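## Task

Carry the cooling block sitting in deck slot D1 to the empty place in the drawer of cooler COLD, setting it level within that place's locators, with each of its 5 loose tubes still in the bore it began in. Next push the drawer fully closed (COLD's lamp stays on until it is). The block already in the drawer must still lie level in its place with every tube in its bore, and plate P1 must remain on D2 just as it is. Nothing may depend on the robot holding it at the end; release everything and withdraw the grippers.

## Robot and tools

ROBOT. Two six-joint arms with parallel grippers, named left_arm and right_arm. Their bases sit on the table near x = 0: left_arm at (+0.004, +0.314, 0) m, right_arm at (-0.035, -0.313, 0) m and yawed about 4 degrees. The idle arm may be parked out of the way. Arm names are labels only; they do not match the left or right side of a picture.

FRAME. One scene frame for everything: origin on the table surface midway between the arms, +x out across the table, +z up, +y toward left_arm. D1 is the deck slot beside COLD and D2 is the slot past D1. COLD is free-standing.

execute_actions. Argument actions is a list holding zero or one item; optional pictures (true/false) controls whether camera images come back (they do by default).
- Empty list: no command, just returns the current state.
- Motion: {"rows": [...], "steps": n}. rows holds 1 to 15 rows; steps is 1 to 15 (default 15), each step lasting 1/30 s. Row k is used on step k; if rows run out, the final row repeats.
- Each row is one flat list of exactly 14 numbers covering both arms, even if only one moves: left_arm waist, shoulder, elbow, wrist pitch, wrist yaw, wrist roll, opening, then right_arm in that same order. Joint values are absolute target angles in radians (same numbers Joint positions reports), not offsets. Opening is a scale from -1 (closed) to +1 (fully open).
- Ranges per arm: waist -2.880..2.880, shoulder 0.000..3.142, elbow 0.000..3.019, wrist pitch -1.693..1.571, wrist yaw -1.571..1.571, wrist roll -2.094..2.094. A target more than 0.019 rad outside a range, and beyond the joint's current angle, gets the whole call refused (nothing is sent). True limits may differ by up to 0.019 rad; a target past the true limit is clipped there and a line "joint sent to its limit" appears (possibly referring to an earlier, still-running action). Missing that line does not prove there is room left.
- Wait: {"steps": n} with n up to 300 and no rows; it returns once n steps have elapsed since the previous result, time spent replying included.

MOTION. Joints are speed-limited: each step the sent target stays within a fixed lead of the measured angle (waist 0.264, shoulder 0.32, elbow 0.276, wrist pitch 0.33, wrist yaw 0.186, wrist roll 0.522 rad), and targets that would put a gripper over 70 mm from where it is are scaled back. Distant goals therefore need several actions. Very small commanded moves (a few mm) may not shift the hand. The simulation keeps running while you think; arms keep heading for the last row sent until they settle or a step is HELD, after which only a new action moves them further. Closing or opening fingers keep going regardless.

GRIPPER. Fingers point along the gripper's +z axis and close along its y axis. The reported end-effector position is the spot between the finger pads, roughly 1 cm short of the fingertips. To hold something, command an opening below grip_measured: about 0.03 lower gives a firm grip, smaller differences a gentler one. Pad force tops out near 50 to 62 N; very thin parts (under about 2 mm) are gripped more weakly, and first contact can spike harder. Readings may be offset by up to about 1 mm per gripper, constant within a scene.

RESULT LINES. The state line gives, per arm, end_effector_position (m) and end_effector_quat_wxyz in the scene frame; printed positions can be somewhat wrong, more so at long reach. grip_measured is finger opening on the command scale. Joint positions and Joint velocities list each arm's six joints (rad, rad/s) and then the pad gap (m, m/s; 0.094 m is fully open). "joint command not followed" means a clearance check altered or blocked that arm's joint targets on some steps (the rest of the row ran). HELD flags steps where your row, or part of it, was not sent. MOTOR HOT appears from 85 °C; at 100 °C an OVER-TEMPERATURE FAULT drops that arm until it cools, so do not hold loads longer than needed.

zoom_image: camera is cam_head_left or cam_head_right; region [x0, y0, x1, y1] in pixels of that camera's latest 896x504 image, origin top-left, at most 504 by 504. Both head cameras sit near x = -0.29, z = 0.87, looking down across the table; calibration is supplied with the task.

read_manual: returns only licence text (section "licences"); no motion.

finished_scene: pass the current scene's number; it ends that scene irreversibly and reports success. Replying with no tool call ends everything.

SUGGESTED ORDER. Look first; park the unused arm; grasp the D1 block so its loose tubes stay seated (keep it level, move smoothly); lower it flat into the empty drawer place; release; push the drawer gently until fully shut and the lamp is off; open the gripper and retreat; then call finished_scene.

AVOID. Knocking anything off the table; arms striking or pressing on each other; drops, slips, slams, and hard shoves. COLD must finish within about a finger's width of its start, upright and barely rotated, so push the drawer lightly. Brief outside tugs on held parts or nudges to loose items can happen; check afterwards.

Each tool is called as name(argument=value, ...) on one line, values as JSON.

## Session

execute_actions(actions=[])

Scene clock: 0.00 s of 10800.00 s.
left_arm: end_effector_position=(+0.5295, +0.3097, +0.4685) grip_measured=+1.000 end_effector_quat_wxyz=(+0.689, +0.005, +0.725, -0.005) | right_arm: end_effector_position=(+0.6064, -0.3346, +0.3831) grip_measured=+1.000 end_effector_quat_wxyz=(+0.475, +0.214, +0.849, +0.085)
Joint positions: left_arm=[-0.006  1.066  1.03  -0.014  0.012 -0.     0.094] | right_arm=[-0.095  1.472  1.473 -0.566  0.04   0.449  0.094]
Joint velocities: left_arm=[-0.024 -0.005 -0.007  0.002 -0.081 -0.022  0.   ] | right_arm=[-0.005 -0.015 -0.007  0.007  0.037 -0.022  0.   ]
Motor temperatures (°C, as the motors report them): left_arm=[17 17 19 21 19 21] | right_arm=[22 19 20 19 18 17]

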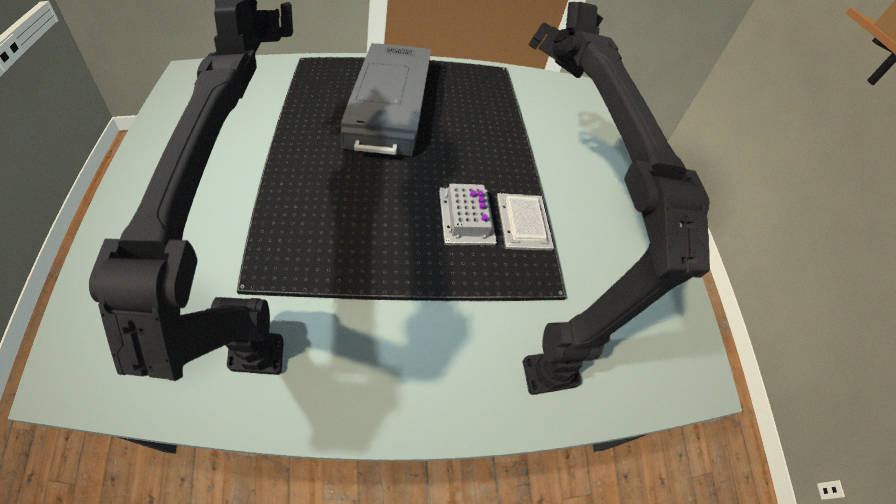

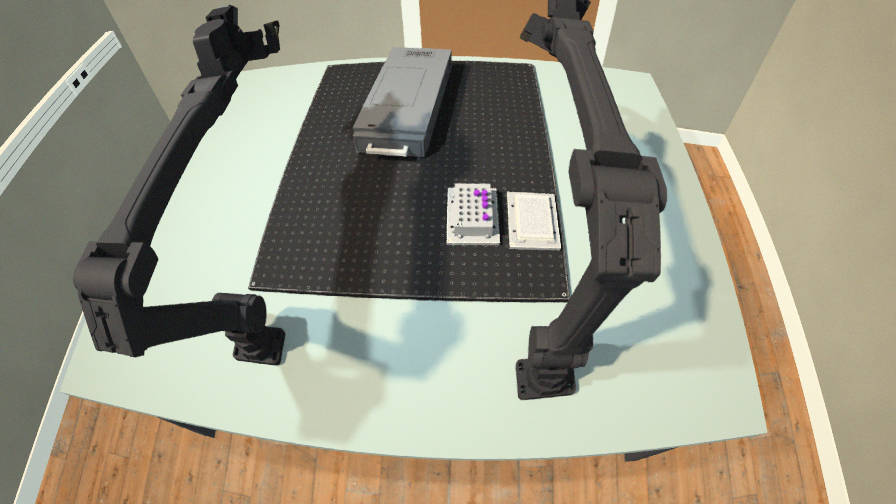

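zoom_image(camera="cam_head_left", region=[320, 80, 460, 180])

zoom_image(camera="cam_head_right", region=[330, 80, 470, 180])

zoom_image(camera="cam_head_left", region=[420, 165, 560, 265])

zoom_image(camera="cam_head_right", region=[420, 165, 560, 265])

Region (320, 80, 460, 180) of cam_head_left's 896x504 image, scaled by 3.600, with more detail than that image has; it fills the top 360 rows of this view, and the rest is white.

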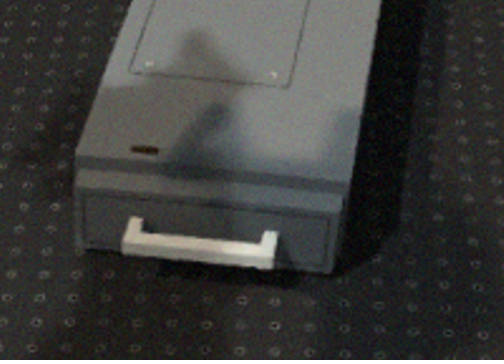

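Region (330, 80, 470, 180) of cam_head_right's 896x504 image, scaled by 3.600, with more detail than that image has; it fills the top 360 rows of this view, and the rest is white.

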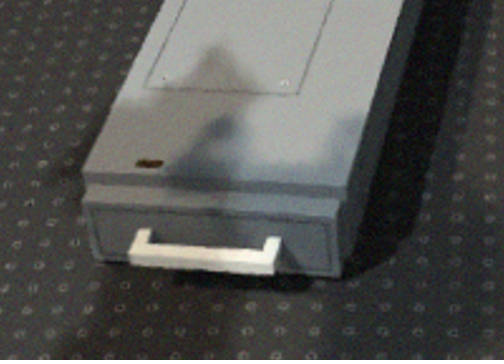

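Region (420, 165, 560, 265) of cam_head_left's 896x504 image, scaled by 3.600, with more detail than that image has; it fills the top 360 rows of this view, and the rest is white.

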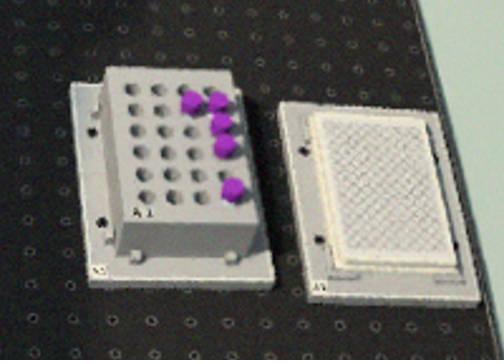

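Region (420, 165, 560, 265) of cam_head_right's 896x504 image, scaled by 3.600, with more detail than that image has; it fills the top 360 rows of this view, and the rest is white.

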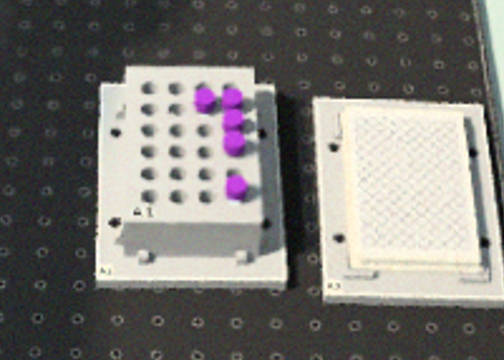

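execute_actions(actions=[{"rows":[[-0.2,1.3,1.2,-0.6,0,0.7,0.3,0.1,1.4,1.3,-1,0,0.39,1],[-0.2,1.3,1.2,-0.6,0,0.7,0.3,0.1,1.4,1.3,-1,0,0.39,1],[-0.429,1.728,1.452,-1.074,0,1.29,-0.3,0.331,1.453,1.164,-1.282,0,0.39,1]]}], pictures=false)

execute_actions(actions=[{"steps":30}])

Scene clock: 13.00 s of 10800.00 s.
left_arm: end_effector_position=(+0.5615, +0.0796, +0.2210) grip_measured=-0.297 end_effector_quat_wxyz=(+0.297, +0.500, +0.812, +0.047) | right_arm: end_effector_position=(+0.3767, -0.1695, +0.1639) grip_measured=+1.000 end_effector_quat_wxyz=(+0.048, +0.039, +0.998, +0.018)
Joint positions: left_arm=[-0.4    1.576  1.347 -0.731 -0.001  0.706  0.033] | right_arm=[ 0.265  1.45   1.169 -1.186  0.003  0.415  0.094]
Joint velocities: left_arm=[-0.454  1.421  0.725 -2.571  0.11   2.337  0.001] | right_arm=[ 1.177  0.015 -0.369 -1.429 -0.051 -0.256  0.   ]
Motor temperatures (°C, as the motors report them): left_arm=[17 17 23 21 19 21] | right_arm=[22 20 24 19 18 17]
Steps of this call (steps 1 to 90: nothing new was sent; then 9.50 s passed at rest; steps 91 to 105: all 15 steps of this action). Readings (joint positions):
91: left_arm=[-0.014 1.073 1.037 -0.048 0.005 0.043] | right_arm=[-0.091 1.470 1.467 -0.588 0.035 0.446]
92: left_arm=[-0.031 1.084 1.054 -0.103 0.001 0.095] | right_arm=[-0.084 1.460 1.451 -0.629 0.030 0.443]
94: left_arm=[-0.088 1.133 1.095 -0.189 -0.001 0.175] | right_arm=[-0.058 1.444 1.399 -0.691 0.026 0.440]
98: left_arm=[-0.225 1.272 1.187 -0.350 -0.001 0.331] | right_arm=[0.026 1.442 1.296 -0.826 0.017 0.434]
105: the state above

Scene clock: 14.00 s of 10800.00 s.
left_arm: end_effector_position=(+0.5051, +0.0818, +0.1186) grip_measured=-0.297 end_effector_quat_wxyz=(+0.073, +0.752, +0.654, +0.033) | right_arm: end_effector_position=(+0.3367, -0.1482, +0.1531) grip_measured=+1.000 end_effector_quat_wxyz=(-0.004, -0.010, +1.000, -0.001)
Joint positions: left_arm=[-0.436  1.744  1.395 -1.061 -0.     1.278  0.033] | right_arm=[ 0.345  1.453  1.145 -1.272 -0.002  0.397  0.094]
Joint velocities: left_arm=[-0.015 -0.005 -0.012  0.012 -0.007 -0.022  0.   ] | right_arm=[-0.005 -0.024  0.002 -0.012  0.051 -0.125  0.   ]
Motor temperatures (°C, as the motors report them): left_arm=[17 17 23 21 19 21] | right_arm=[22 20 24 19 18 17]
Steps of this call (steps 1 to 30: the robot went on to your last target). Readings (joint positions):
1: left_arm=[-0.414 1.624 1.374 -0.832 -0.001 0.803] | right_arm=[0.302 1.451 1.157 -1.225 -0.000 0.411]
2: left_arm=[-0.425 1.668 1.391 -0.919 -0.000 0.896] | right_arm=[0.331 1.452 1.150 -1.249 -0.002 0.407]
4: left_arm=[-0.439 1.733 1.394 -1.013 -0.000 1.035] | right_arm=[0.362 1.453 1.145 -1.269 -0.003 0.403]
8: left_arm=[-0.440 1.778 1.394 -1.060 -0.000 1.180] | right_arm=[0.354 1.453 1.145 -1.271 -0.003 0.399]
30: the state above

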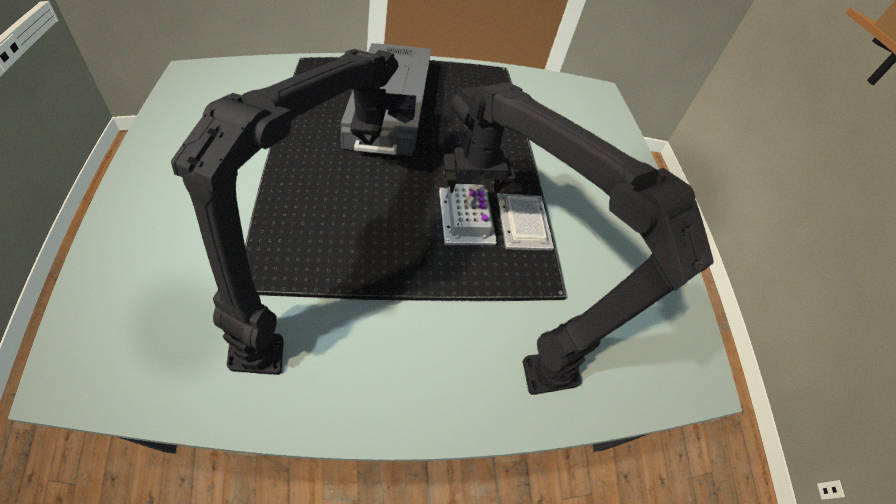

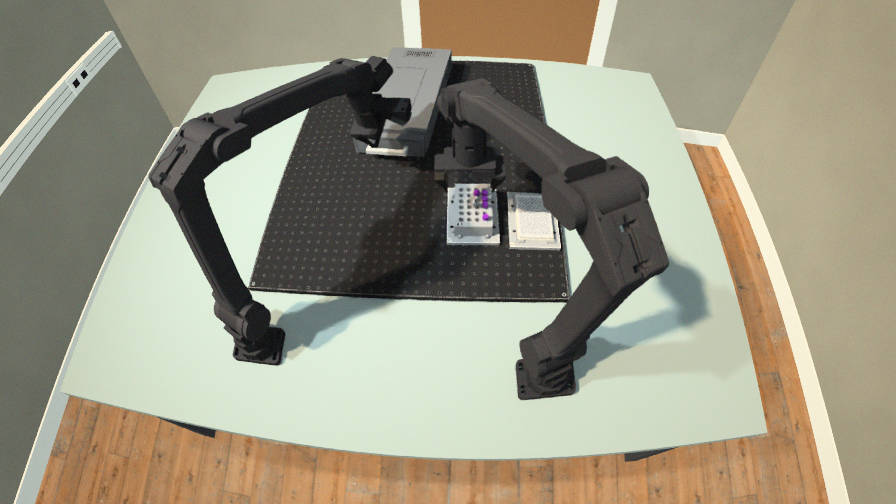

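execute_actions(actions=[{"rows":[[-0.429,1.74,1.43,-1.03,0,1.29,0,0.331,1.453,1.164,-1.282,0,0.39,1],[-0.429,1.75,1.42,-1,0,1.29,0,0.331,1.453,1.164,-1.282,0,0.39,1],[-0.429,1.76,1.40,-0.96,0,1.29,0,0.331,1.453,1.164,-1.282,0,0.39,1],[-0.429,1.78,1.38,-0.92,0,1.29,0,0.331,1.453,1.164,-1.282,0,0.39,1]]}])

zoom_image(camera="cam_head_right", region=[320, 80, 520, 240])

Scene clock: 17.57 s of 10800.00 s.
left_arm: end_effector_position=(+0.5317, +0.0695, +0.1232) grip_measured=-0.003 end_effector_quat_wxyz=(+0.127, +0.748, +0.649, +0.057) | right_arm: end_effector_position=(+0.3367, -0.1482, +0.1531) grip_measured=+1.000 end_effector_quat_wxyz=(-0.004, -0.010, +1.000, -0.001)
Joint positions: left_arm=[-0.436  1.747  1.394 -0.938 -0.     1.278  0.047] | right_arm=[ 0.345  1.453  1.145 -1.272 -0.002  0.397  0.094]
Joint velocities: left_arm=[-0.005 -0.005  0.012  0.002 -0.022  0.007 -0.001] | right_arm=[-0.005 -0.015 -0.007  0.022  0.051 -0.066  0.   ]
Motor temperatures (°C, as the motors report them): left_arm=[17 18 24 21 19 21] | right_arm=[22 20 24 19 18 17]
Steps of this call (steps 1 to 15: the robot went on to your last target; steps 16 to 90: nothing new was sent; then 0.07 s passed at rest; steps 91 to 105: all 15 steps of this action). Readings (joint positions):
91: left_arm=[-0.436 1.744 1.395 -1.059 -0.000 1.278] | right_arm=[0.345 1.453 1.145 -1.272 -0.002 0.397]
92: left_arm=[-0.436 1.744 1.395 -1.049 -0.000 1.278] | right_arm=[0.345 1.453 1.145 -1.272 -0.002 0.397]
94: left_arm=[-0.436 1.744 1.394 -1.000 -0.000 1.278] | right_arm=[0.345 1.453 1.145 -1.272 -0.002 0.397]
98: left_arm=[-0.436 1.745 1.394 -0.942 -0.000 1.278] | right_arm=[0.345 1.453 1.145 -1.272 -0.002 0.397]
105: the state above

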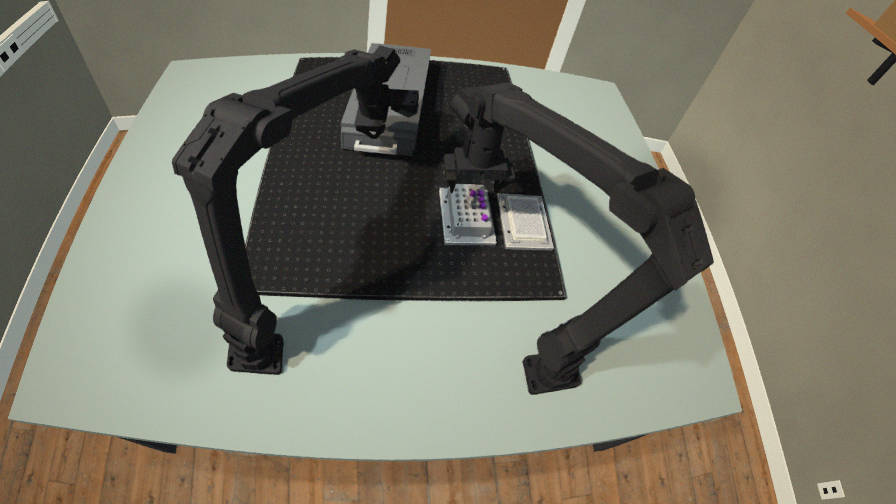

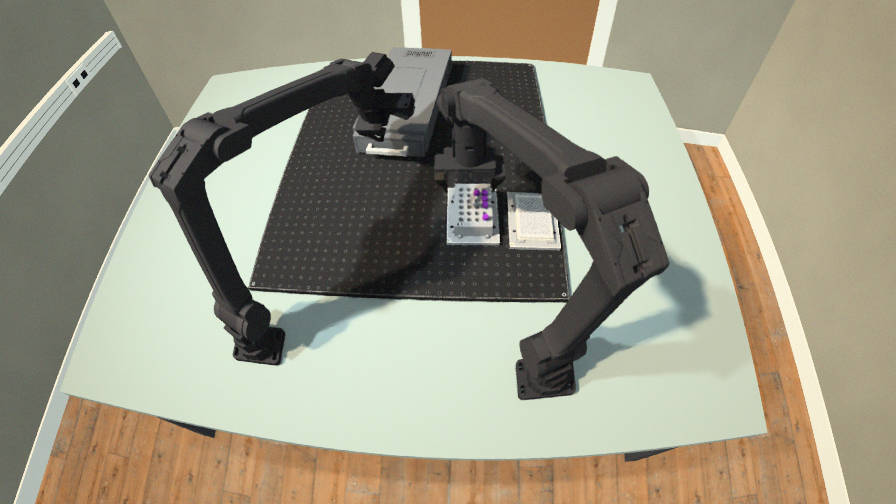

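Region (320, 80, 520, 240) of cam_head_right's 896x504 image, scaled by 2.520, with more detail than that image has; it fills the top 403 rows of this view, and the rest is white.

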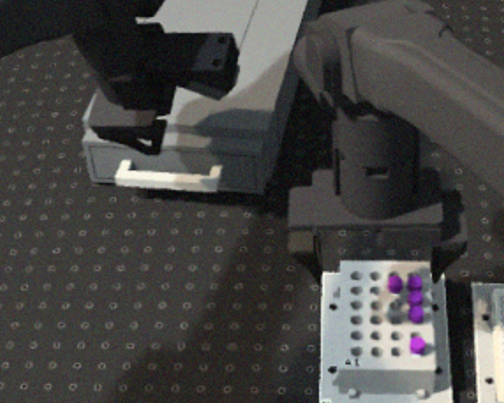

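execute_actions(actions=[{"rows":[[-0.429,1.8,1.39,-0.95,0,1.29,0,0.32,1.48,1.12,-1.22,0,0.39,1],[-0.429,1.81,1.39,-0.95,0,1.29,0,0.32,1.49,1.1,-1.19,0,0.39,1],[-0.429,1.82,1.39,-0.95,0,1.29,0,0.32,1.5,1.08,-1.15,0,0.39,1],[-0.429,1.83,1.39,-0.95,0,1.29,0,0.32,1.52,1.06,-1.11,0,0.39,1],[-0.429,1.84,1.39,-0.95,0,1.29,0,0.32,1.535,1.05,-1.08,0,0.39,1]]}], pictures=false)

execute_actions(actions=[])

zoom_image(camera="cam_head_right", region=[340, 110, 520, 240])

Scene clock: 21.33 s of 10800.00 s.
left_arm: end_effector_position=(+0.5296, +0.0705, +0.0785) grip_measured=-0.003 end_effector_quat_wxyz=(+0.091, +0.751, +0.652, +0.041) | right_arm: end_effector_position=(+0.3372, -0.1519, +0.0775) grip_measured=+1.000 end_effector_quat_wxyz=(-0.016, -0.006, +1.000, -0.006)
Joint positions: left_arm=[-0.436  1.827  1.394 -0.938 -0.     1.278  0.047] | right_arm=[ 0.336  1.548  1.035 -1.092 -0.002  0.397  0.094]
Joint velocities: left_arm=[-0.005 -0.005 -0.012 -0.017 -0.022 -0.022  0.   ] | right_arm=[-0.005 -0.005 -0.017 -0.017 -0.051  0.022  0.   ]
Motor temperatures (°C, as the motors report them): left_arm=[17 18 23 21 19 21] | right_arm=[22 20 24 19 18 17]
Steps of this call (steps 1 to 15: the robot went on to your last target; steps 16 to 90: nothing new was sent; then 0.27 s passed at rest; steps 91 to 105: all 15 steps of this action). Readings (joint positions):
91: left_arm=[-0.436 1.748 1.394 -0.938 -0.000 1.278] | right_arm=[0.344 1.453 1.141 -1.263 -0.002 0.397]
92: left_arm=[-0.436 1.751 1.394 -0.938 -0.000 1.278] | right_arm=[0.344 1.453 1.133 -1.243 -0.002 0.397]
94: left_arm=[-0.436 1.761 1.394 -0.938 -0.000 1.278] | right_arm=[0.341 1.461 1.103 -1.184 -0.002 0.397]
98: left_arm=[-0.436 1.800 1.394 -0.938 -0.000 1.278] | right_arm=[0.336 1.518 1.050 -1.103 -0.002 0.397]
105: the state above

Scene clock: 21.33 s of 10800.00 s.
left_arm: end_effector_position=(+0.5296, +0.0705, +0.0785) grip_measured=-0.003 end_effector_quat_wxyz=(+0.091, +0.751, +0.652, +0.041) | right_arm: end_effector_position=(+0.3372, -0.1519, +0.0775) grip_measured=+1.000 end_effector_quat_wxyz=(-0.016, -0.006, +1.000, -0.006)
Joint positions: left_arm=[-0.436  1.827  1.394 -0.938 -0.     1.278  0.047] | right_arm=[ 0.336  1.548  1.035 -1.092 -0.002  0.397  0.094]
Joint velocities: left_arm=[-0.005 -0.005 -0.012 -0.017 -0.022 -0.022  0.   ] | right_arm=[-0.005 -0.005 -0.017 -0.017 -0.051  0.022  0.   ]
Motor temperatures (°C, as the motors report them): left_arm=[17 18 23 21 19 21] | right_arm=[22 20 24 19 18 17]

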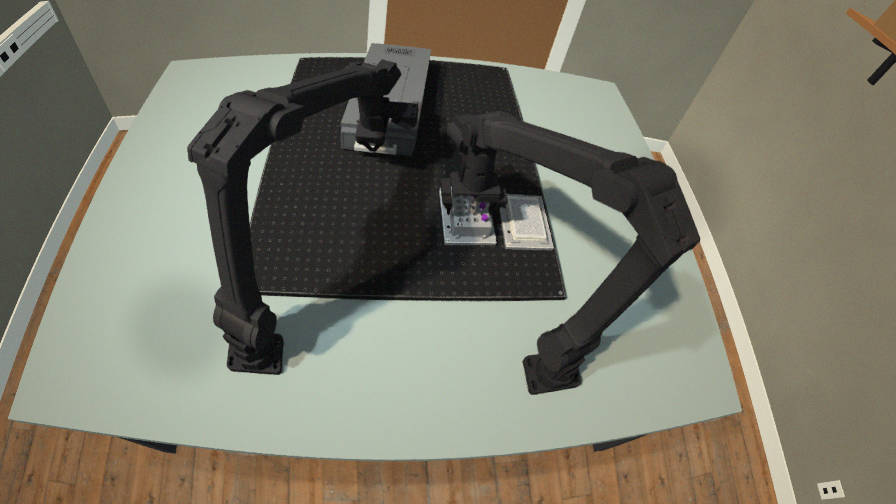

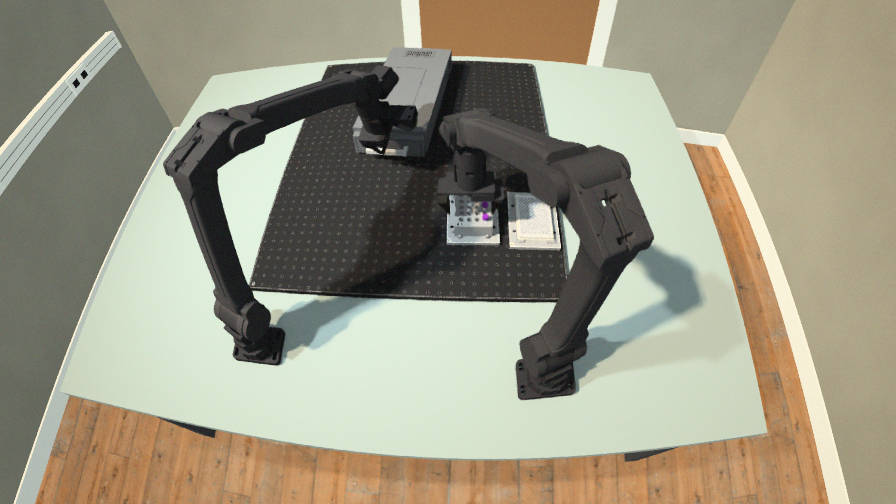

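Region (340, 110, 520, 240) of cam_head_right's 896x504 image, scaled by 2.800, with more detail than that image has.

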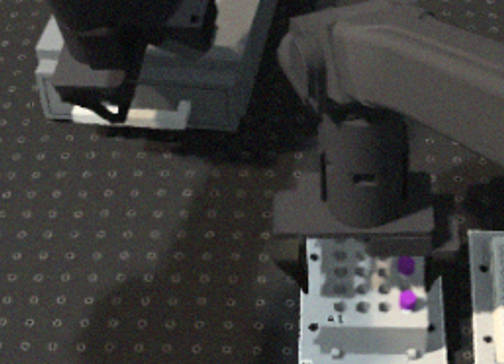

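execute_actions(actions=[{"rows":[[-0.429,1.87,1.39,-0.97,0,1.29,0,0.30,1.535,1.05,-1.05,0,0.375,1],[-0.429,1.885,1.39,-0.97,0,1.29,0,0.30,1.535,1.05,-1.05,0,0.375,1]]}])

zoom_image(camera="cam_head_right", region=[340, 110, 520, 240])

Scene clock: 23.60 s of 10800.00 s.
left_arm: end_effector_position=(+0.5235, +0.0733, +0.0597) grip_measured=-0.003 end_effector_quat_wxyz=(+0.068, +0.753, +0.654, +0.031) | right_arm: end_effector_position=(+0.3474, -0.1577, +0.0773) grip_measured=+1.000 end_effector_quat_wxyz=(-0.003, -0.001, +1.000, +0.000)
Joint positions: left_arm=[-0.436  1.86   1.394 -0.957 -0.     1.278  0.047] | right_arm=[ 0.314  1.548  1.035 -1.062 -0.002  0.383  0.094]
Joint velocities: left_arm=[-0.005 -0.024 -0.002 -0.002  0.007 -0.007 -0.001] | right_arm=[ 0.015 -0.005  0.017  0.002 -0.051 -0.066  0.   ]
Motor temperatures (°C, as the motors report them): left_arm=[17 18 23 21 19 21] | right_arm=[22 20 24 19 18 17]
Steps of this call (steps 1 to 15: the robot went on to your last target; steps 16 to 53: nothing new was sent; steps 54 to 68: all 15 steps of this action). Readings (joint positions):
54: left_arm=[-0.436 1.828 1.394 -0.942 -0.000 1.278] | right_arm=[0.335 1.548 1.035 -1.086 -0.002 0.395]
55: left_arm=[-0.436 1.829 1.394 -0.947 -0.000 1.278] | right_arm=[0.333 1.548 1.035 -1.078 -0.002 0.392]
57: left_arm=[-0.436 1.835 1.394 -0.953 -0.000 1.278] | right_arm=[0.325 1.548 1.035 -1.066 -0.002 0.389]
61: left_arm=[-0.436 1.853 1.394 -0.956 -0.000 1.278] | right_arm=[0.314 1.548 1.035 -1.062 -0.002 0.385]
68: the state above

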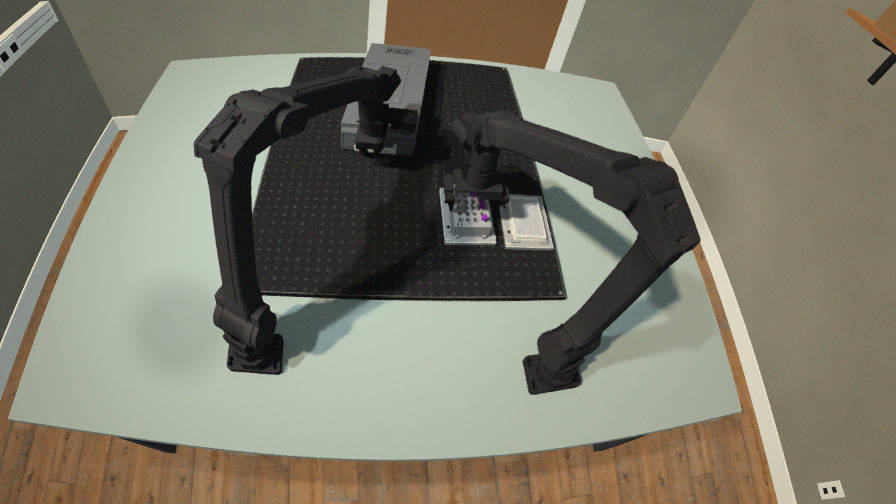

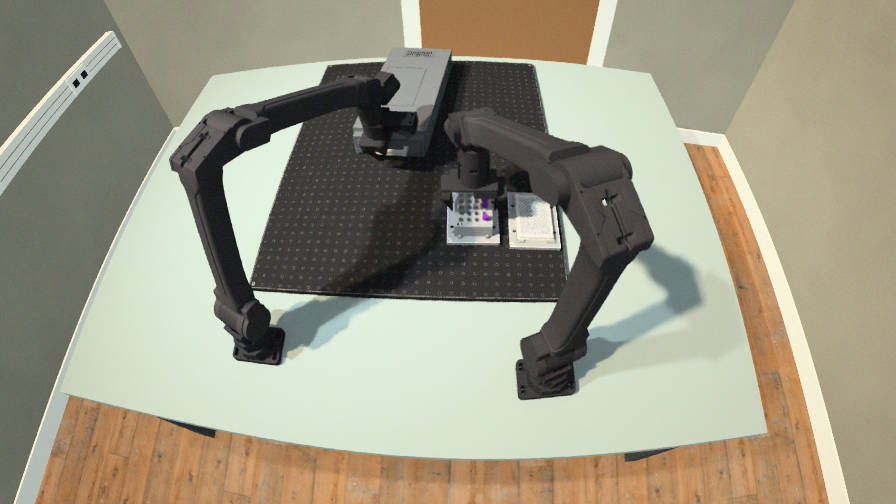

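Region (340, 110, 520, 240) of cam_head_right's 896x504 image, scaled by 2.800, with more detail than that image has.

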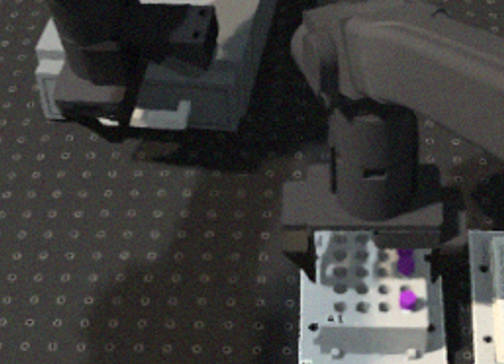

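execute_actions(actions=[{"rows":[[-0.44,1.875,1.36,-0.95,0,1.28,0,0.30,1.535,1.05,-1.05,0,0.375,1],[-0.44,1.87,1.35,-0.95,0,1.28,0,0.30,1.535,1.05,-1.05,0,0.375,1],[-0.45,1.85,1.34,-0.95,0,1.27,0,0.30,1.535,1.05,-1.05,0,0.375,1],[-0.45,1.84,1.33,-0.94,0,1.27,0,0.30,1.535,1.05,-1.05,0,0.375,1],[-0.46,1.83,1.31,-0.94,0,1.26,0,0.30,1.535,1.05,-1.05,0,0.375,1],[-0.46,1.81,1.29,-0.93,0,1.26,0,0.30,1.535,1.05,-1.05,0,0.375,1],[-0.47,1.8,1.275,-0.93,0,1.25,0,0.30,1.535,1.05,-1.05,0,0.375,1],[-0.47,1.785,1.26,-0.92,0,1.25,0,0.30,1.535,1.05,-1.05,0,0.375,1],[-0.475,1.77,1.24,-0.92,0,1.25,0,0.30,1.535,1.05,-1.05,0,0.375,1],[-0.48,1.755,1.22,-0.915,0,1.24,0,0.30,1.535,1.05,-1.05,0,0.375,1]]}], pictures=false)

execute_actions(actions=[{"steps":6}])

Scene clock: 27.40 s of 10800.00 s.
left_arm: end_effector_position=(+0.4683, +0.0761, +0.0508) grip_measured=-0.002 end_effector_quat_wxyz=(+0.059, +0.759, +0.648, +0.025) | right_arm: end_effector_position=(+0.3474, -0.1577, +0.0773) grip_measured=+1.000 end_effector_quat_wxyz=(-0.003, -0.002, +1.000, +0.000)
Joint positions: left_arm=[-0.476  1.764  1.23  -0.908 -0.001  1.255  0.047] | right_arm=[ 0.314  1.548  1.035 -1.062 -0.002  0.383  0.094]
Joint velocities: left_arm=[-0.122  0.005 -0.017 -0.3    0.081 -0.212 -0.001] | right_arm=[-0.005 -0.005 -0.002 -0.007  0.095  0.037  0.   ]
Motor temperatures (°C, as the motors report them): left_arm=[17 18 23 21 19 21] | right_arm=[22 20 24 19 18 17]
Steps of this call (steps 1 to 15: the robot went on to your last target; steps 16 to 90: nothing new was sent; then 0.30 s passed at rest; steps 91 to 105: all 15 steps of this action). Readings (joint positions):
91: left_arm=[-0.436 1.860 1.392 -0.957 -0.000 1.278] | right_arm=[0.314 1.548 1.035 -1.062 -0.002 0.383]
92: left_arm=[-0.436 1.860 1.387 -0.957 -0.000 1.278] | right_arm=[0.314 1.548 1.035 -1.062 -0.002 0.383]
94: left_arm=[-0.436 1.860 1.372 -0.947 -0.003 1.278] | right_arm=[0.314 1.548 1.035 -1.062 -0.002 0.383]
98: left_arm=[-0.440 1.837 1.331 -0.903 -0.005 1.271] | right_arm=[0.314 1.548 1.035 -1.062 -0.002 0.383]
105: the state above

Scene clock: 27.60 s of 10800.00 s.
left_arm: end_effector_position=(+0.4635, +0.0750, +0.0493) grip_measured=-0.002 end_effector_quat_wxyz=(+0.054, +0.760, +0.647, +0.023) | right_arm: end_effector_position=(+0.3474, -0.1577, +0.0773) grip_measured=+1.000 end_effector_quat_wxyz=(-0.003, -0.002, +1.000, +0.000)
Joint positions: left_arm=[-0.482  1.763  1.225 -0.915 -0.001  1.252  0.047] | right_arm=[ 0.314  1.548  1.035 -1.062 -0.002  0.383  0.094]
Joint velocities: left_arm=[ 0.015 -0.024 -0.007  0.012  0.037  0.022  0.   ] | right_arm=[ 0.005  0.005  0.017 -0.002  0.007 -0.037  0.   ]
Motor temperatures (°C, as the motors report them): left_arm=[17 18 23 21 19 21] | right_arm=[22 20 24 19 18 17]
Steps of this call (steps 1 to 6: the robot went on to your last target). Readings (joint positions):
1: left_arm=[-0.479 1.763 1.228 -0.913 -0.001 1.253] | right_arm=[0.314 1.548 1.035 -1.062 -0.002 0.383]
2: left_arm=[-0.481 1.763 1.226 -0.915 -0.001 1.252] | right_arm=[0.314 1.548 1.035 -1.062 -0.002 0.383]
4: left_arm=[-0.482 1.763 1.225 -0.915 -0.001 1.252] | right_arm=[0.314 1.548 1.035 -1.062 -0.002 0.383]
6: the state above

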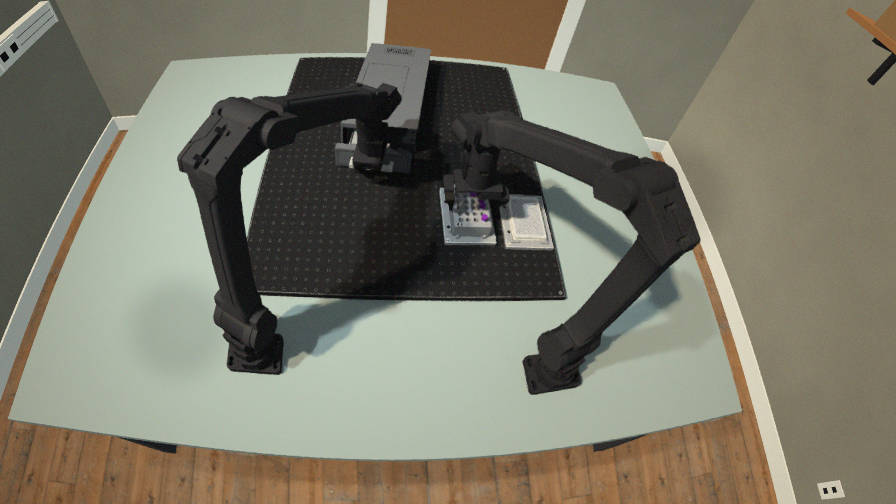

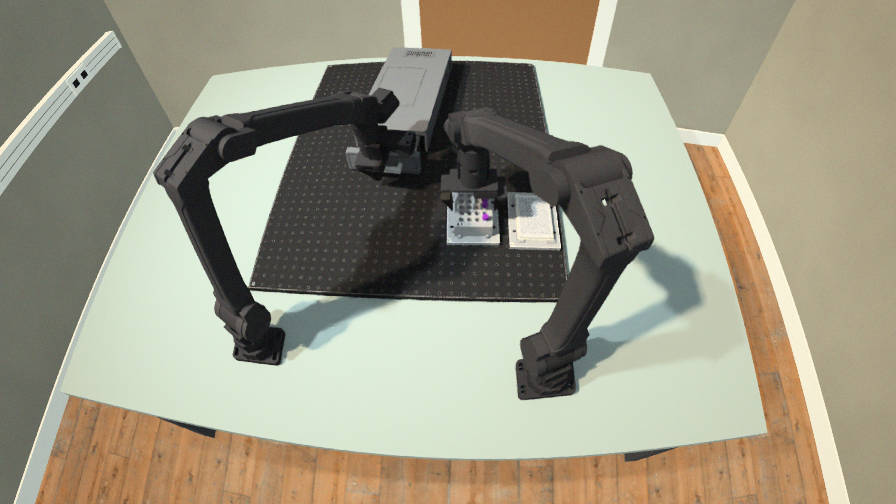

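The drawer opens and the cooler stays put. Continuing the pull while lowering the right hand.

execute_actions(actions=[{"rows":[[-0.482,1.735,1.2,-0.91,0,1.24,0,0.30,1.56,1.045,-1.04,0,0.375,1],[-0.484,1.718,1.178,-0.904,0,1.23,0,0.30,1.57,1.04,-1.03,0,0.375,1],[-0.487,1.701,1.156,-0.898,0,1.23,0,0.30,1.575,1.035,-1.02,0,0.375,1],[-0.49,1.684,1.133,-0.892,0,1.22,0,0.30,1.58,1.03,-1.01,0,0.375,1],[-0.494,1.667,1.11,-0.886,0,1.22,0,0.30,1.585,1.025,-1,0,0.375,1],[-0.498,1.65,1.088,-0.88,0,1.21,0,0.30,1.59,1.02,-0.99,0,0.375,1],[-0.503,1.633,1.065,-0.873,0,1.21,0,0.30,1.595,1.015,-0.98,0,0.375,1],[-0.508,1.616,1.043,-0.868,0,1.2,0,0.30,1.595,1.015,-0.975,0,0.375,1],[-0.515,1.599,1.021,-0.864,0,1.2,0,0.30,1.595,1.015,-0.975,0,0.375,1],[-0.522,1.582,1,-0.86,0,1.19,0,0.30,1.595,1.015,-0.975,0,0.375,1],[-0.529,1.565,0.979,-0.856,0,1.18,0,0.30,1.595,1.015,-0.975,0,0.375,1],[-0.536,1.548,0.958,-0.852,0,1.18,0,0.30,1.595,1.015,-0.975,0,0.375,1],[-0.544,1.531,0.936,-0.848,0,1.17,0,0.30,1.595,1.015,-0.975,0,0.375,1],[-0.552,1.514,0.915,-0.844,0,1.16,0,0.30,1.595,1.015,-0.975,0,0.375,1],[-0.56,1.497,0.894,-0.84,0,1.15,0,0.30,1.595,1.015,-0.975,0,0.375,1]]}], pictures=false)

execute_actions(actions=[{"rows":[[-0.57,1.48,0.876,-0.84,0,1.14,0,0.30,1.595,1.015,-0.975,0,0.375,1],[-0.58,1.463,0.858,-0.84,0,1.13,0,0.30,1.595,1.015,-0.975,0,0.375,1],[-0.585,1.446,0.84,-0.84,0,1.12,0,0.30,1.595,1.015,-0.975,0,0.375,1],[-0.595,1.429,0.822,-0.835,0,1.12,0,0.30,1.595,1.015,-0.975,0,0.375,1],[-0.6,1.412,0.804,-0.835,0,1.11,0,0.30,1.595,1.015,-0.975,0,0.375,1],[-0.61,1.395,0.786,-0.835,0,1.1,0,0.30,1.595,1.015,-0.975,0,0.375,1],[-0.62,1.378,0.768,-0.83,0,1.09,0,0.30,1.595,1.015,-0.975,0,0.375,1],[-0.628,1.36,0.748,-0.83,0,1.08,0,0.30,1.595,1.015,-0.975,0,0.375,1]]}])

zoom_image(camera="cam_head_right", region=[310, 100, 520, 260])

Scene clock: 33.23 s of 10800.00 s.
left_arm: end_effector_position=(+0.3677, +0.0984, +0.0521) grip_measured=-0.001 end_effector_quat_wxyz=(+0.055, +0.758, +0.649, +0.019) | right_arm: end_effector_position=(+0.3510, -0.1563, +0.0523) grip_measured=+1.000 end_effector_quat_wxyz=(+0.000, -0.002, +1.000, +0.001)
Joint positions: left_arm=[-0.537  1.541  0.944 -0.858 -0.     1.192  0.047] | right_arm=[ 0.314  1.59   1.009 -0.989 -0.002  0.383  0.094]
Joint velocities: left_arm=[-0.249 -0.532 -0.603  0.085 -0.037 -0.154  0.001] | right_arm=[ 0.005  0.005  0.002  0.002  0.037 -0.081  0.   ]
Motor temperatures (°C, as the motors report them): left_arm=[17 18 23 21 19 21] | right_arm=[22 20 24 19 18 17]
Steps of this call (steps 1 to 15: the robot went on to your last target; steps 16 to 90: nothing new was sent; then 2.13 s passed at rest; steps 91 to 105: all 15 steps of this action). Readings (joint positions):
91: left_arm=[-0.482 1.763 1.224 -0.915 -0.001 1.252] | right_arm=[0.314 1.548 1.035 -1.061 -0.002 0.383]
92: left_arm=[-0.482 1.760 1.219 -0.913 -0.001 1.250] | right_arm=[0.314 1.549 1.035 -1.056 -0.002 0.383]
94: left_arm=[-0.482 1.744 1.189 -0.901 0.000 1.246] | right_arm=[0.314 1.553 1.034 -1.040 -0.002 0.383]
98: left_arm=[-0.489 1.679 1.107 -0.871 0.000 1.231] | right_arm=[0.314 1.572 1.023 -1.000 -0.002 0.383]
105: the state above

Scene clock: 33.73 s of 10800.00 s.
left_arm: end_effector_position=(+0.2892, +0.1075, +0.0515) grip_measured=-0.001 end_effector_quat_wxyz=(+0.056, +0.757, +0.651, +0.012) | right_arm: end_effector_position=(+0.3513, -0.1561, +0.0523) grip_measured=+1.000 end_effector_quat_wxyz=(+0.001, -0.002, +1.000, +0.001)
Joint positions: left_arm=[-0.627  1.365  0.754 -0.844  0.002  1.098  0.047] | right_arm=[ 0.314  1.59   1.009 -0.987 -0.002  0.383  0.094]
Joint velocities: left_arm=[-0.005 -0.015 -0.007 -0.002  0.007 -0.095 -0.   ] | right_arm=[-0.015  0.015 -0.002 -0.007  0.022 -0.051  0.   ]
Motor temperatures (°C, as the motors report them): left_arm=[17 18 23 21 19 21] | right_arm=[22 20 24 19 18 17]
Steps of this call (steps 1 to 15: all 15 steps of this action). Readings (joint positions):
1: left_arm=[-0.545 1.523 0.923 -0.856 -0.001 1.184] | right_arm=[0.314 1.590 1.009 -0.988 -0.002 0.383]
2: left_arm=[-0.554 1.507 0.903 -0.855 -0.001 1.176] | right_arm=[0.314 1.590 1.009 -0.987 -0.002 0.383]
4: left_arm=[-0.572 1.474 0.866 -0.852 -0.001 1.160] | right_arm=[0.314 1.590 1.009 -0.987 -0.002 0.383]
8: left_arm=[-0.605 1.407 0.794 -0.844 -0.001 1.127] | right_arm=[0.314 1.590 1.009 -0.987 -0.002 0.383]
15: the state above

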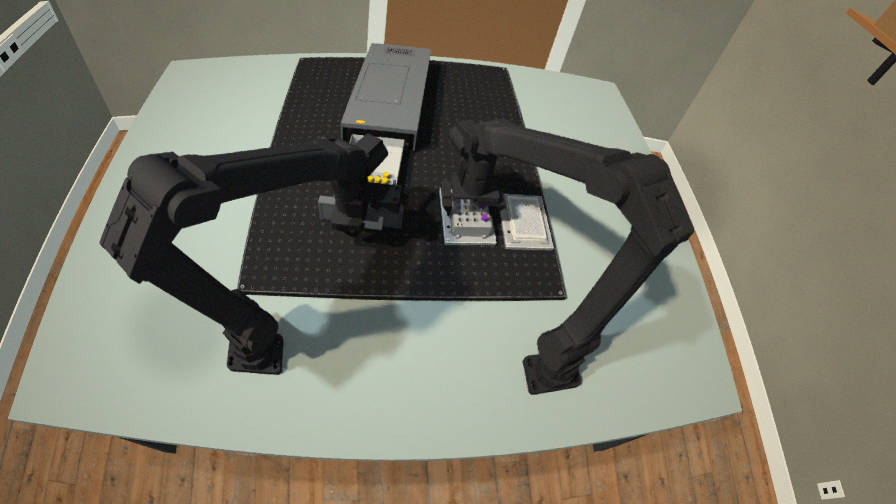

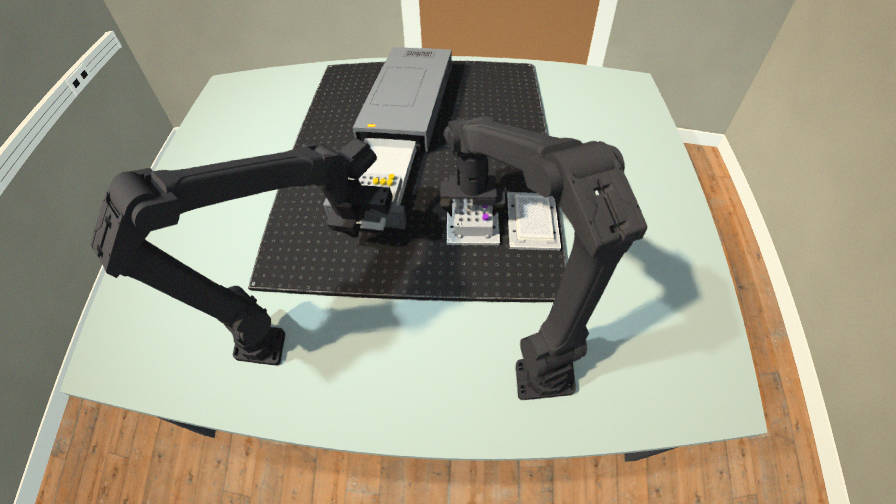

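Region (310, 100, 520, 260) of cam_head_right's 896x504 image, scaled by 2.400, with more detail than that image has; it fills the top 384 rows of this view, and the rest is white.

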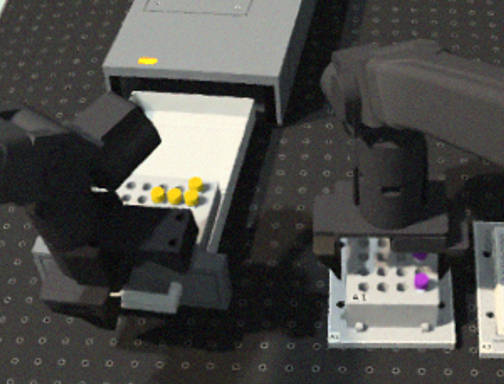

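execute_actions(actions=[{"rows":[[-0.64,1.34,0.73,-0.83,0,1.07,0,0.314,1.595,1.015,-0.975,0,0.375,0.93],[-0.645,1.33,0.72,-0.83,0,1.07,0,0.314,1.595,1.015,-0.975,0,0.375,0.88],[-0.65,1.32,0.71,-0.83,0,1.06,0,0.314,1.595,1.015,-0.975,0,0.375,0.84],[-0.66,1.31,0.7,-0.83,0,1.05,0,0.314,1.595,1.015,-0.975,0,0.375,0.8],[-0.67,1.3,0.69,-0.83,0,1.04,0,0.314,1.595,1.015,-0.975,0,0.375,0.74]]}])

Scene clock: 36.37 s of 10800.00 s.
left_arm: end_effector_position=(+0.2781, +0.1084, +0.0538) grip_measured=-0.001 end_effector_quat_wxyz=(+0.069, +0.749, +0.658, +0.020) | right_arm: end_effector_position=(+0.3515, -0.1569, +0.0522) grip_measured=+0.816 end_effector_quat_wxyz=(+0.001, -0.002, +1.000, -0.001)
Joint positions: left_arm=[-0.651  1.319  0.715 -0.823 -0.012  1.053  0.047] | right_arm=[ 0.314  1.59   1.008 -0.987  0.003  0.381  0.085]
Joint velocities: left_arm=[-0.015 -0.005 -0.007 -0.002  0.037 -0.037  0.   ] | right_arm=[-0.005 -0.015  0.002  0.002 -0.022  0.051  0.001]
Motor temperatures (°C, as the motors report them): left_arm=[17 18 23 21 19 21] | right_arm=[22 20 23 19 18 17]
Steps of this call (steps 1 to 15: the robot went on to your last target; steps 16 to 64: nothing new was sent; steps 65 to 79: all 15 steps of this action). Readings (joint positions):
65: left_arm=[-0.627 1.365 0.753 -0.844 0.002 1.090] | right_arm=[0.314 1.590 1.009 -0.987 -0.002 0.383]
66: left_arm=[-0.629 1.363 0.749 -0.842 0.002 1.088] | right_arm=[0.314 1.590 1.009 -0.987 -0.002 0.383]
68: left_arm=[-0.635 1.353 0.734 -0.841 0.001 1.081] | right_arm=[0.314 1.590 1.008 -0.987 0.003 0.381]
72: left_arm=[-0.649 1.325 0.715 -0.823 -0.012 1.062] | right_arm=[0.314 1.590 1.008 -0.987 0.003 0.381]
79: the state above

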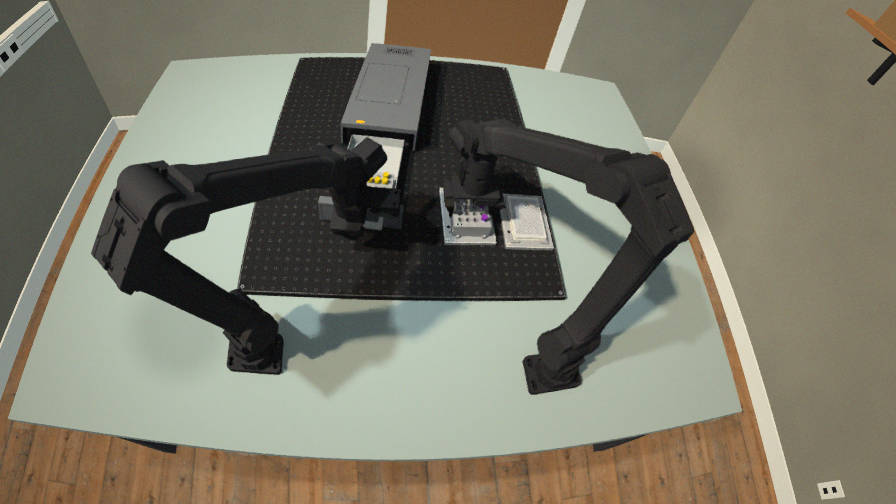

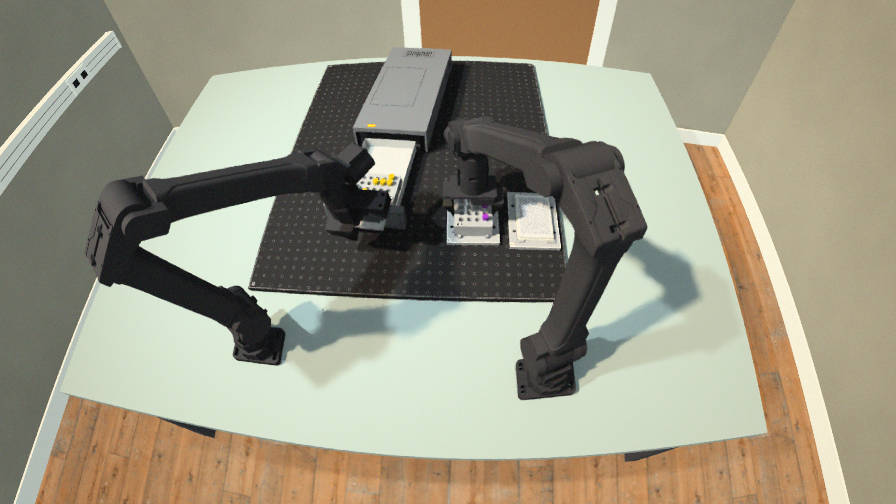

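execute_actions(actions=[{"rows":[[-0.63,1.3,0.74,-0.8,0,1.06,0,0.314,1.57,1.05,-1.01,0,0.38,0.76],[-0.63,1.28,0.74,-0.8,0,1.06,0,0.314,1.562,1.061,-1.03,0,0.38,0.76],[-0.63,1.26,0.74,-0.81,0,1.06,0,0.314,1.554,1.072,-1.05,0,0.38,0.76],[-0.63,1.24,0.74,-0.82,0,1.06,0,0.314,1.546,1.083,-1.07,0,0.38,0.76],[-0.63,1.22,0.74,-0.83,0,1.06,0,0.314,1.538,1.094,-1.09,0,0.38,0.76],[-0.63,1.19,0.74,-0.84,0,1.06,0,0.314,1.53,1.105,-1.11,0,0.38,0.76],[-0.63,1.16,0.74,-0.86,0,1.06,0,0.314,1.522,1.116,-1.13,0,0.38,0.76],[-0.63,1.13,0.74,-0.89,0,1.06,0,0.314,1.514,1.127,-1.15,0,0.38,0.76],[-0.63,1.1,0.74,-0.92,0,1.06,0,0.314,1.506,1.138,-1.17,0,0.38,0.76],[-0.63,1.07,0.74,-0.95,0,1.06,0,0.314,1.498,1.149,-1.19,0,0.38,0.76],[-0.63,1.04,0.74,-0.99,0,1.06,0,0.314,1.49,1.16,-1.21,0,0.38,0.76],[-0.6,1.01,0.74,-1.03,0,1.06,0,0.314,1.48,1.172,-1.23,0,0.38,0.76],[-0.55,0.98,0.74,-1.07,0,1.06,0,0.314,1.47,1.184,-1.25,0,0.38,0.76],[-0.5,0.95,0.74,-1.1,0,1.06,0,0.314,1.46,1.197,-1.27,0,0.38,0.76],[0.2,0.93,0.74,-1.15,0,1.06,-1,0.314,1.45,1.21,-1.29,0,0.38,0.76]]}], pictures=false)

execute_actions(actions=[{"steps":20}])

zoom_image(camera="cam_head_left", region=[300, 110, 440, 240])

zoom_image(camera="cam_head_right", region=[310, 110, 450, 240])

Scene clock: 41.50 s of 10800.00 s.
left_arm: end_effector_position=(+0.2563, +0.1574, +0.1454) grip_measured=-0.159 end_effector_quat_wxyz=(+0.124, +0.712, +0.690, +0.028) | right_arm: end_effector_position=(+0.3249, -0.1672, +0.0925) grip_measured=+0.816 end_effector_quat_wxyz=(-0.061, -0.002, +0.998, -0.024)
Joint positions: left_arm=[-0.552  0.977  0.715 -1.054  0.007  1.052  0.039] | right_arm=[ 0.314  1.546  1.072 -1.227 -0.     0.381  0.085]
Joint velocities: left_arm=[ 1.646 -0.904 -0.007 -0.979  0.168 -0.007 -0.422] | right_arm=[ 0.005 -0.171  0.129 -0.491 -0.081  0.051 -0.002]
Motor temperatures (°C, as the motors report them): left_arm=[17 18 22 21 19 21] | right_arm=[22 20 23 19 18 17]
Steps of this call (steps 1 to 15: the robot went on to your last target; steps 16 to 90: nothing new was sent; then 1.63 s passed at rest; steps 91 to 105: all 15 steps of this action). Readings (joint positions):
91: left_arm=[-0.649 1.319 0.715 -0.819 -0.009 1.052] | right_arm=[0.314 1.590 1.008 -0.989 0.003 0.381]
92: left_arm=[-0.646 1.318 0.715 -0.818 -0.004 1.052] | right_arm=[0.314 1.590 1.010 -0.992 0.003 0.381]
94: left_arm=[-0.640 1.306 0.715 -0.818 -0.003 1.052] | right_arm=[0.314 1.590 1.015 -1.000 0.003 0.381]
98: left_arm=[-0.636 1.225 0.715 -0.840 -0.003 1.052] | right_arm=[0.314 1.589 1.046 -1.068 0.002 0.381]
105: the state above

Scene clock: 42.17 s of 10800.00 s.
left_arm: end_effector_position=(+0.2742, +0.3703, +0.1559) grip_measured=-0.987 end_effector_quat_wxyz=(+0.093, +0.407, +0.906, +0.068) | right_arm: end_effector_position=(+0.3355, -0.1628, +0.1283) grip_measured=+0.816 end_effector_quat_wxyz=(-0.037, -0.002, +0.999, -0.015)
Joint positions: left_arm=[ 0.204  0.919  0.715 -1.136 -0.001  1.052  0.001] | right_arm=[ 0.314  1.503  1.129 -1.277 -0.     0.381  0.085]
Joint velocities: left_arm=[-0.005 -0.005 -0.002  0.002 -0.051 -0.051 -0.   ] | right_arm=[-0.005  0.015 -0.002 -0.002 -0.037  0.066 -0.   ]
Motor temperatures (°C, as the motors report them): left_arm=[17 18 22 21 19 21] | right_arm=[22 20 24 19 18 17]
Steps of this call (steps 1 to 20: the robot went on to your last target). Readings (joint positions):
1: left_arm=[-0.483 0.950 0.715 -1.083 0.007 1.052] | right_arm=[0.314 1.540 1.076 -1.242 -0.000 0.381]
2: left_arm=[-0.399 0.929 0.715 -1.102 0.006 1.052] | right_arm=[0.314 1.535 1.081 -1.253 -0.000 0.381]
4: left_arm=[-0.207 0.913 0.715 -1.121 0.003 1.052] | right_arm=[0.314 1.524 1.092 -1.267 -0.000 0.381]
8: left_arm=[0.166 0.918 0.715 -1.128 -0.004 1.052] | right_arm=[0.314 1.510 1.117 -1.274 -0.000 0.381]
20: the state above

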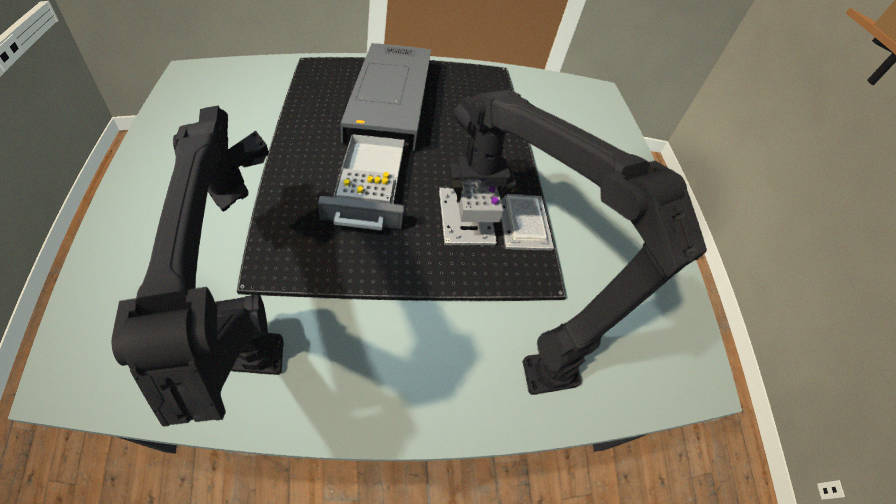

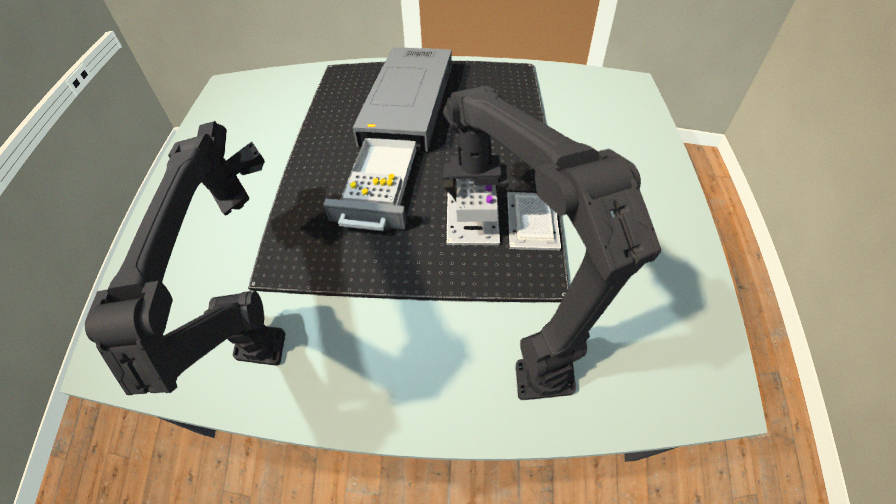

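Region (300, 110, 440, 240) of cam_head_left's 896x504 image, scaled by 3.600, with more detail than that image has; it fills the top 468 rows of this view, and the rest is white.

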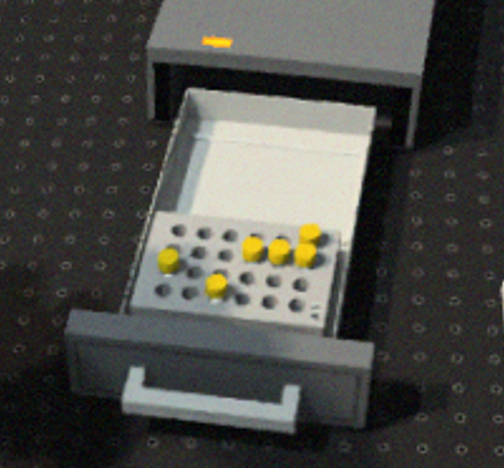

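Region (310, 110, 450, 240) of cam_head_right's 896x504 image, scaled by 3.600, with more detail than that image has; it fills the top 468 rows of this view, and the rest is white.

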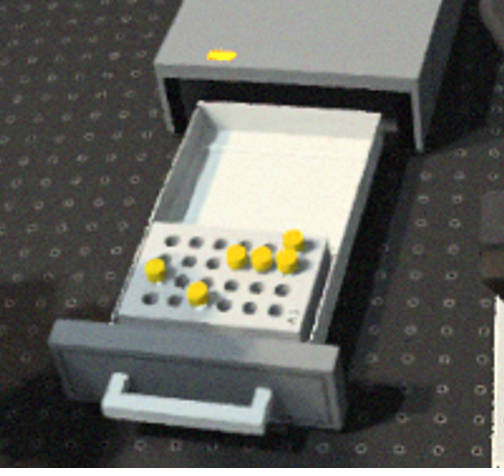

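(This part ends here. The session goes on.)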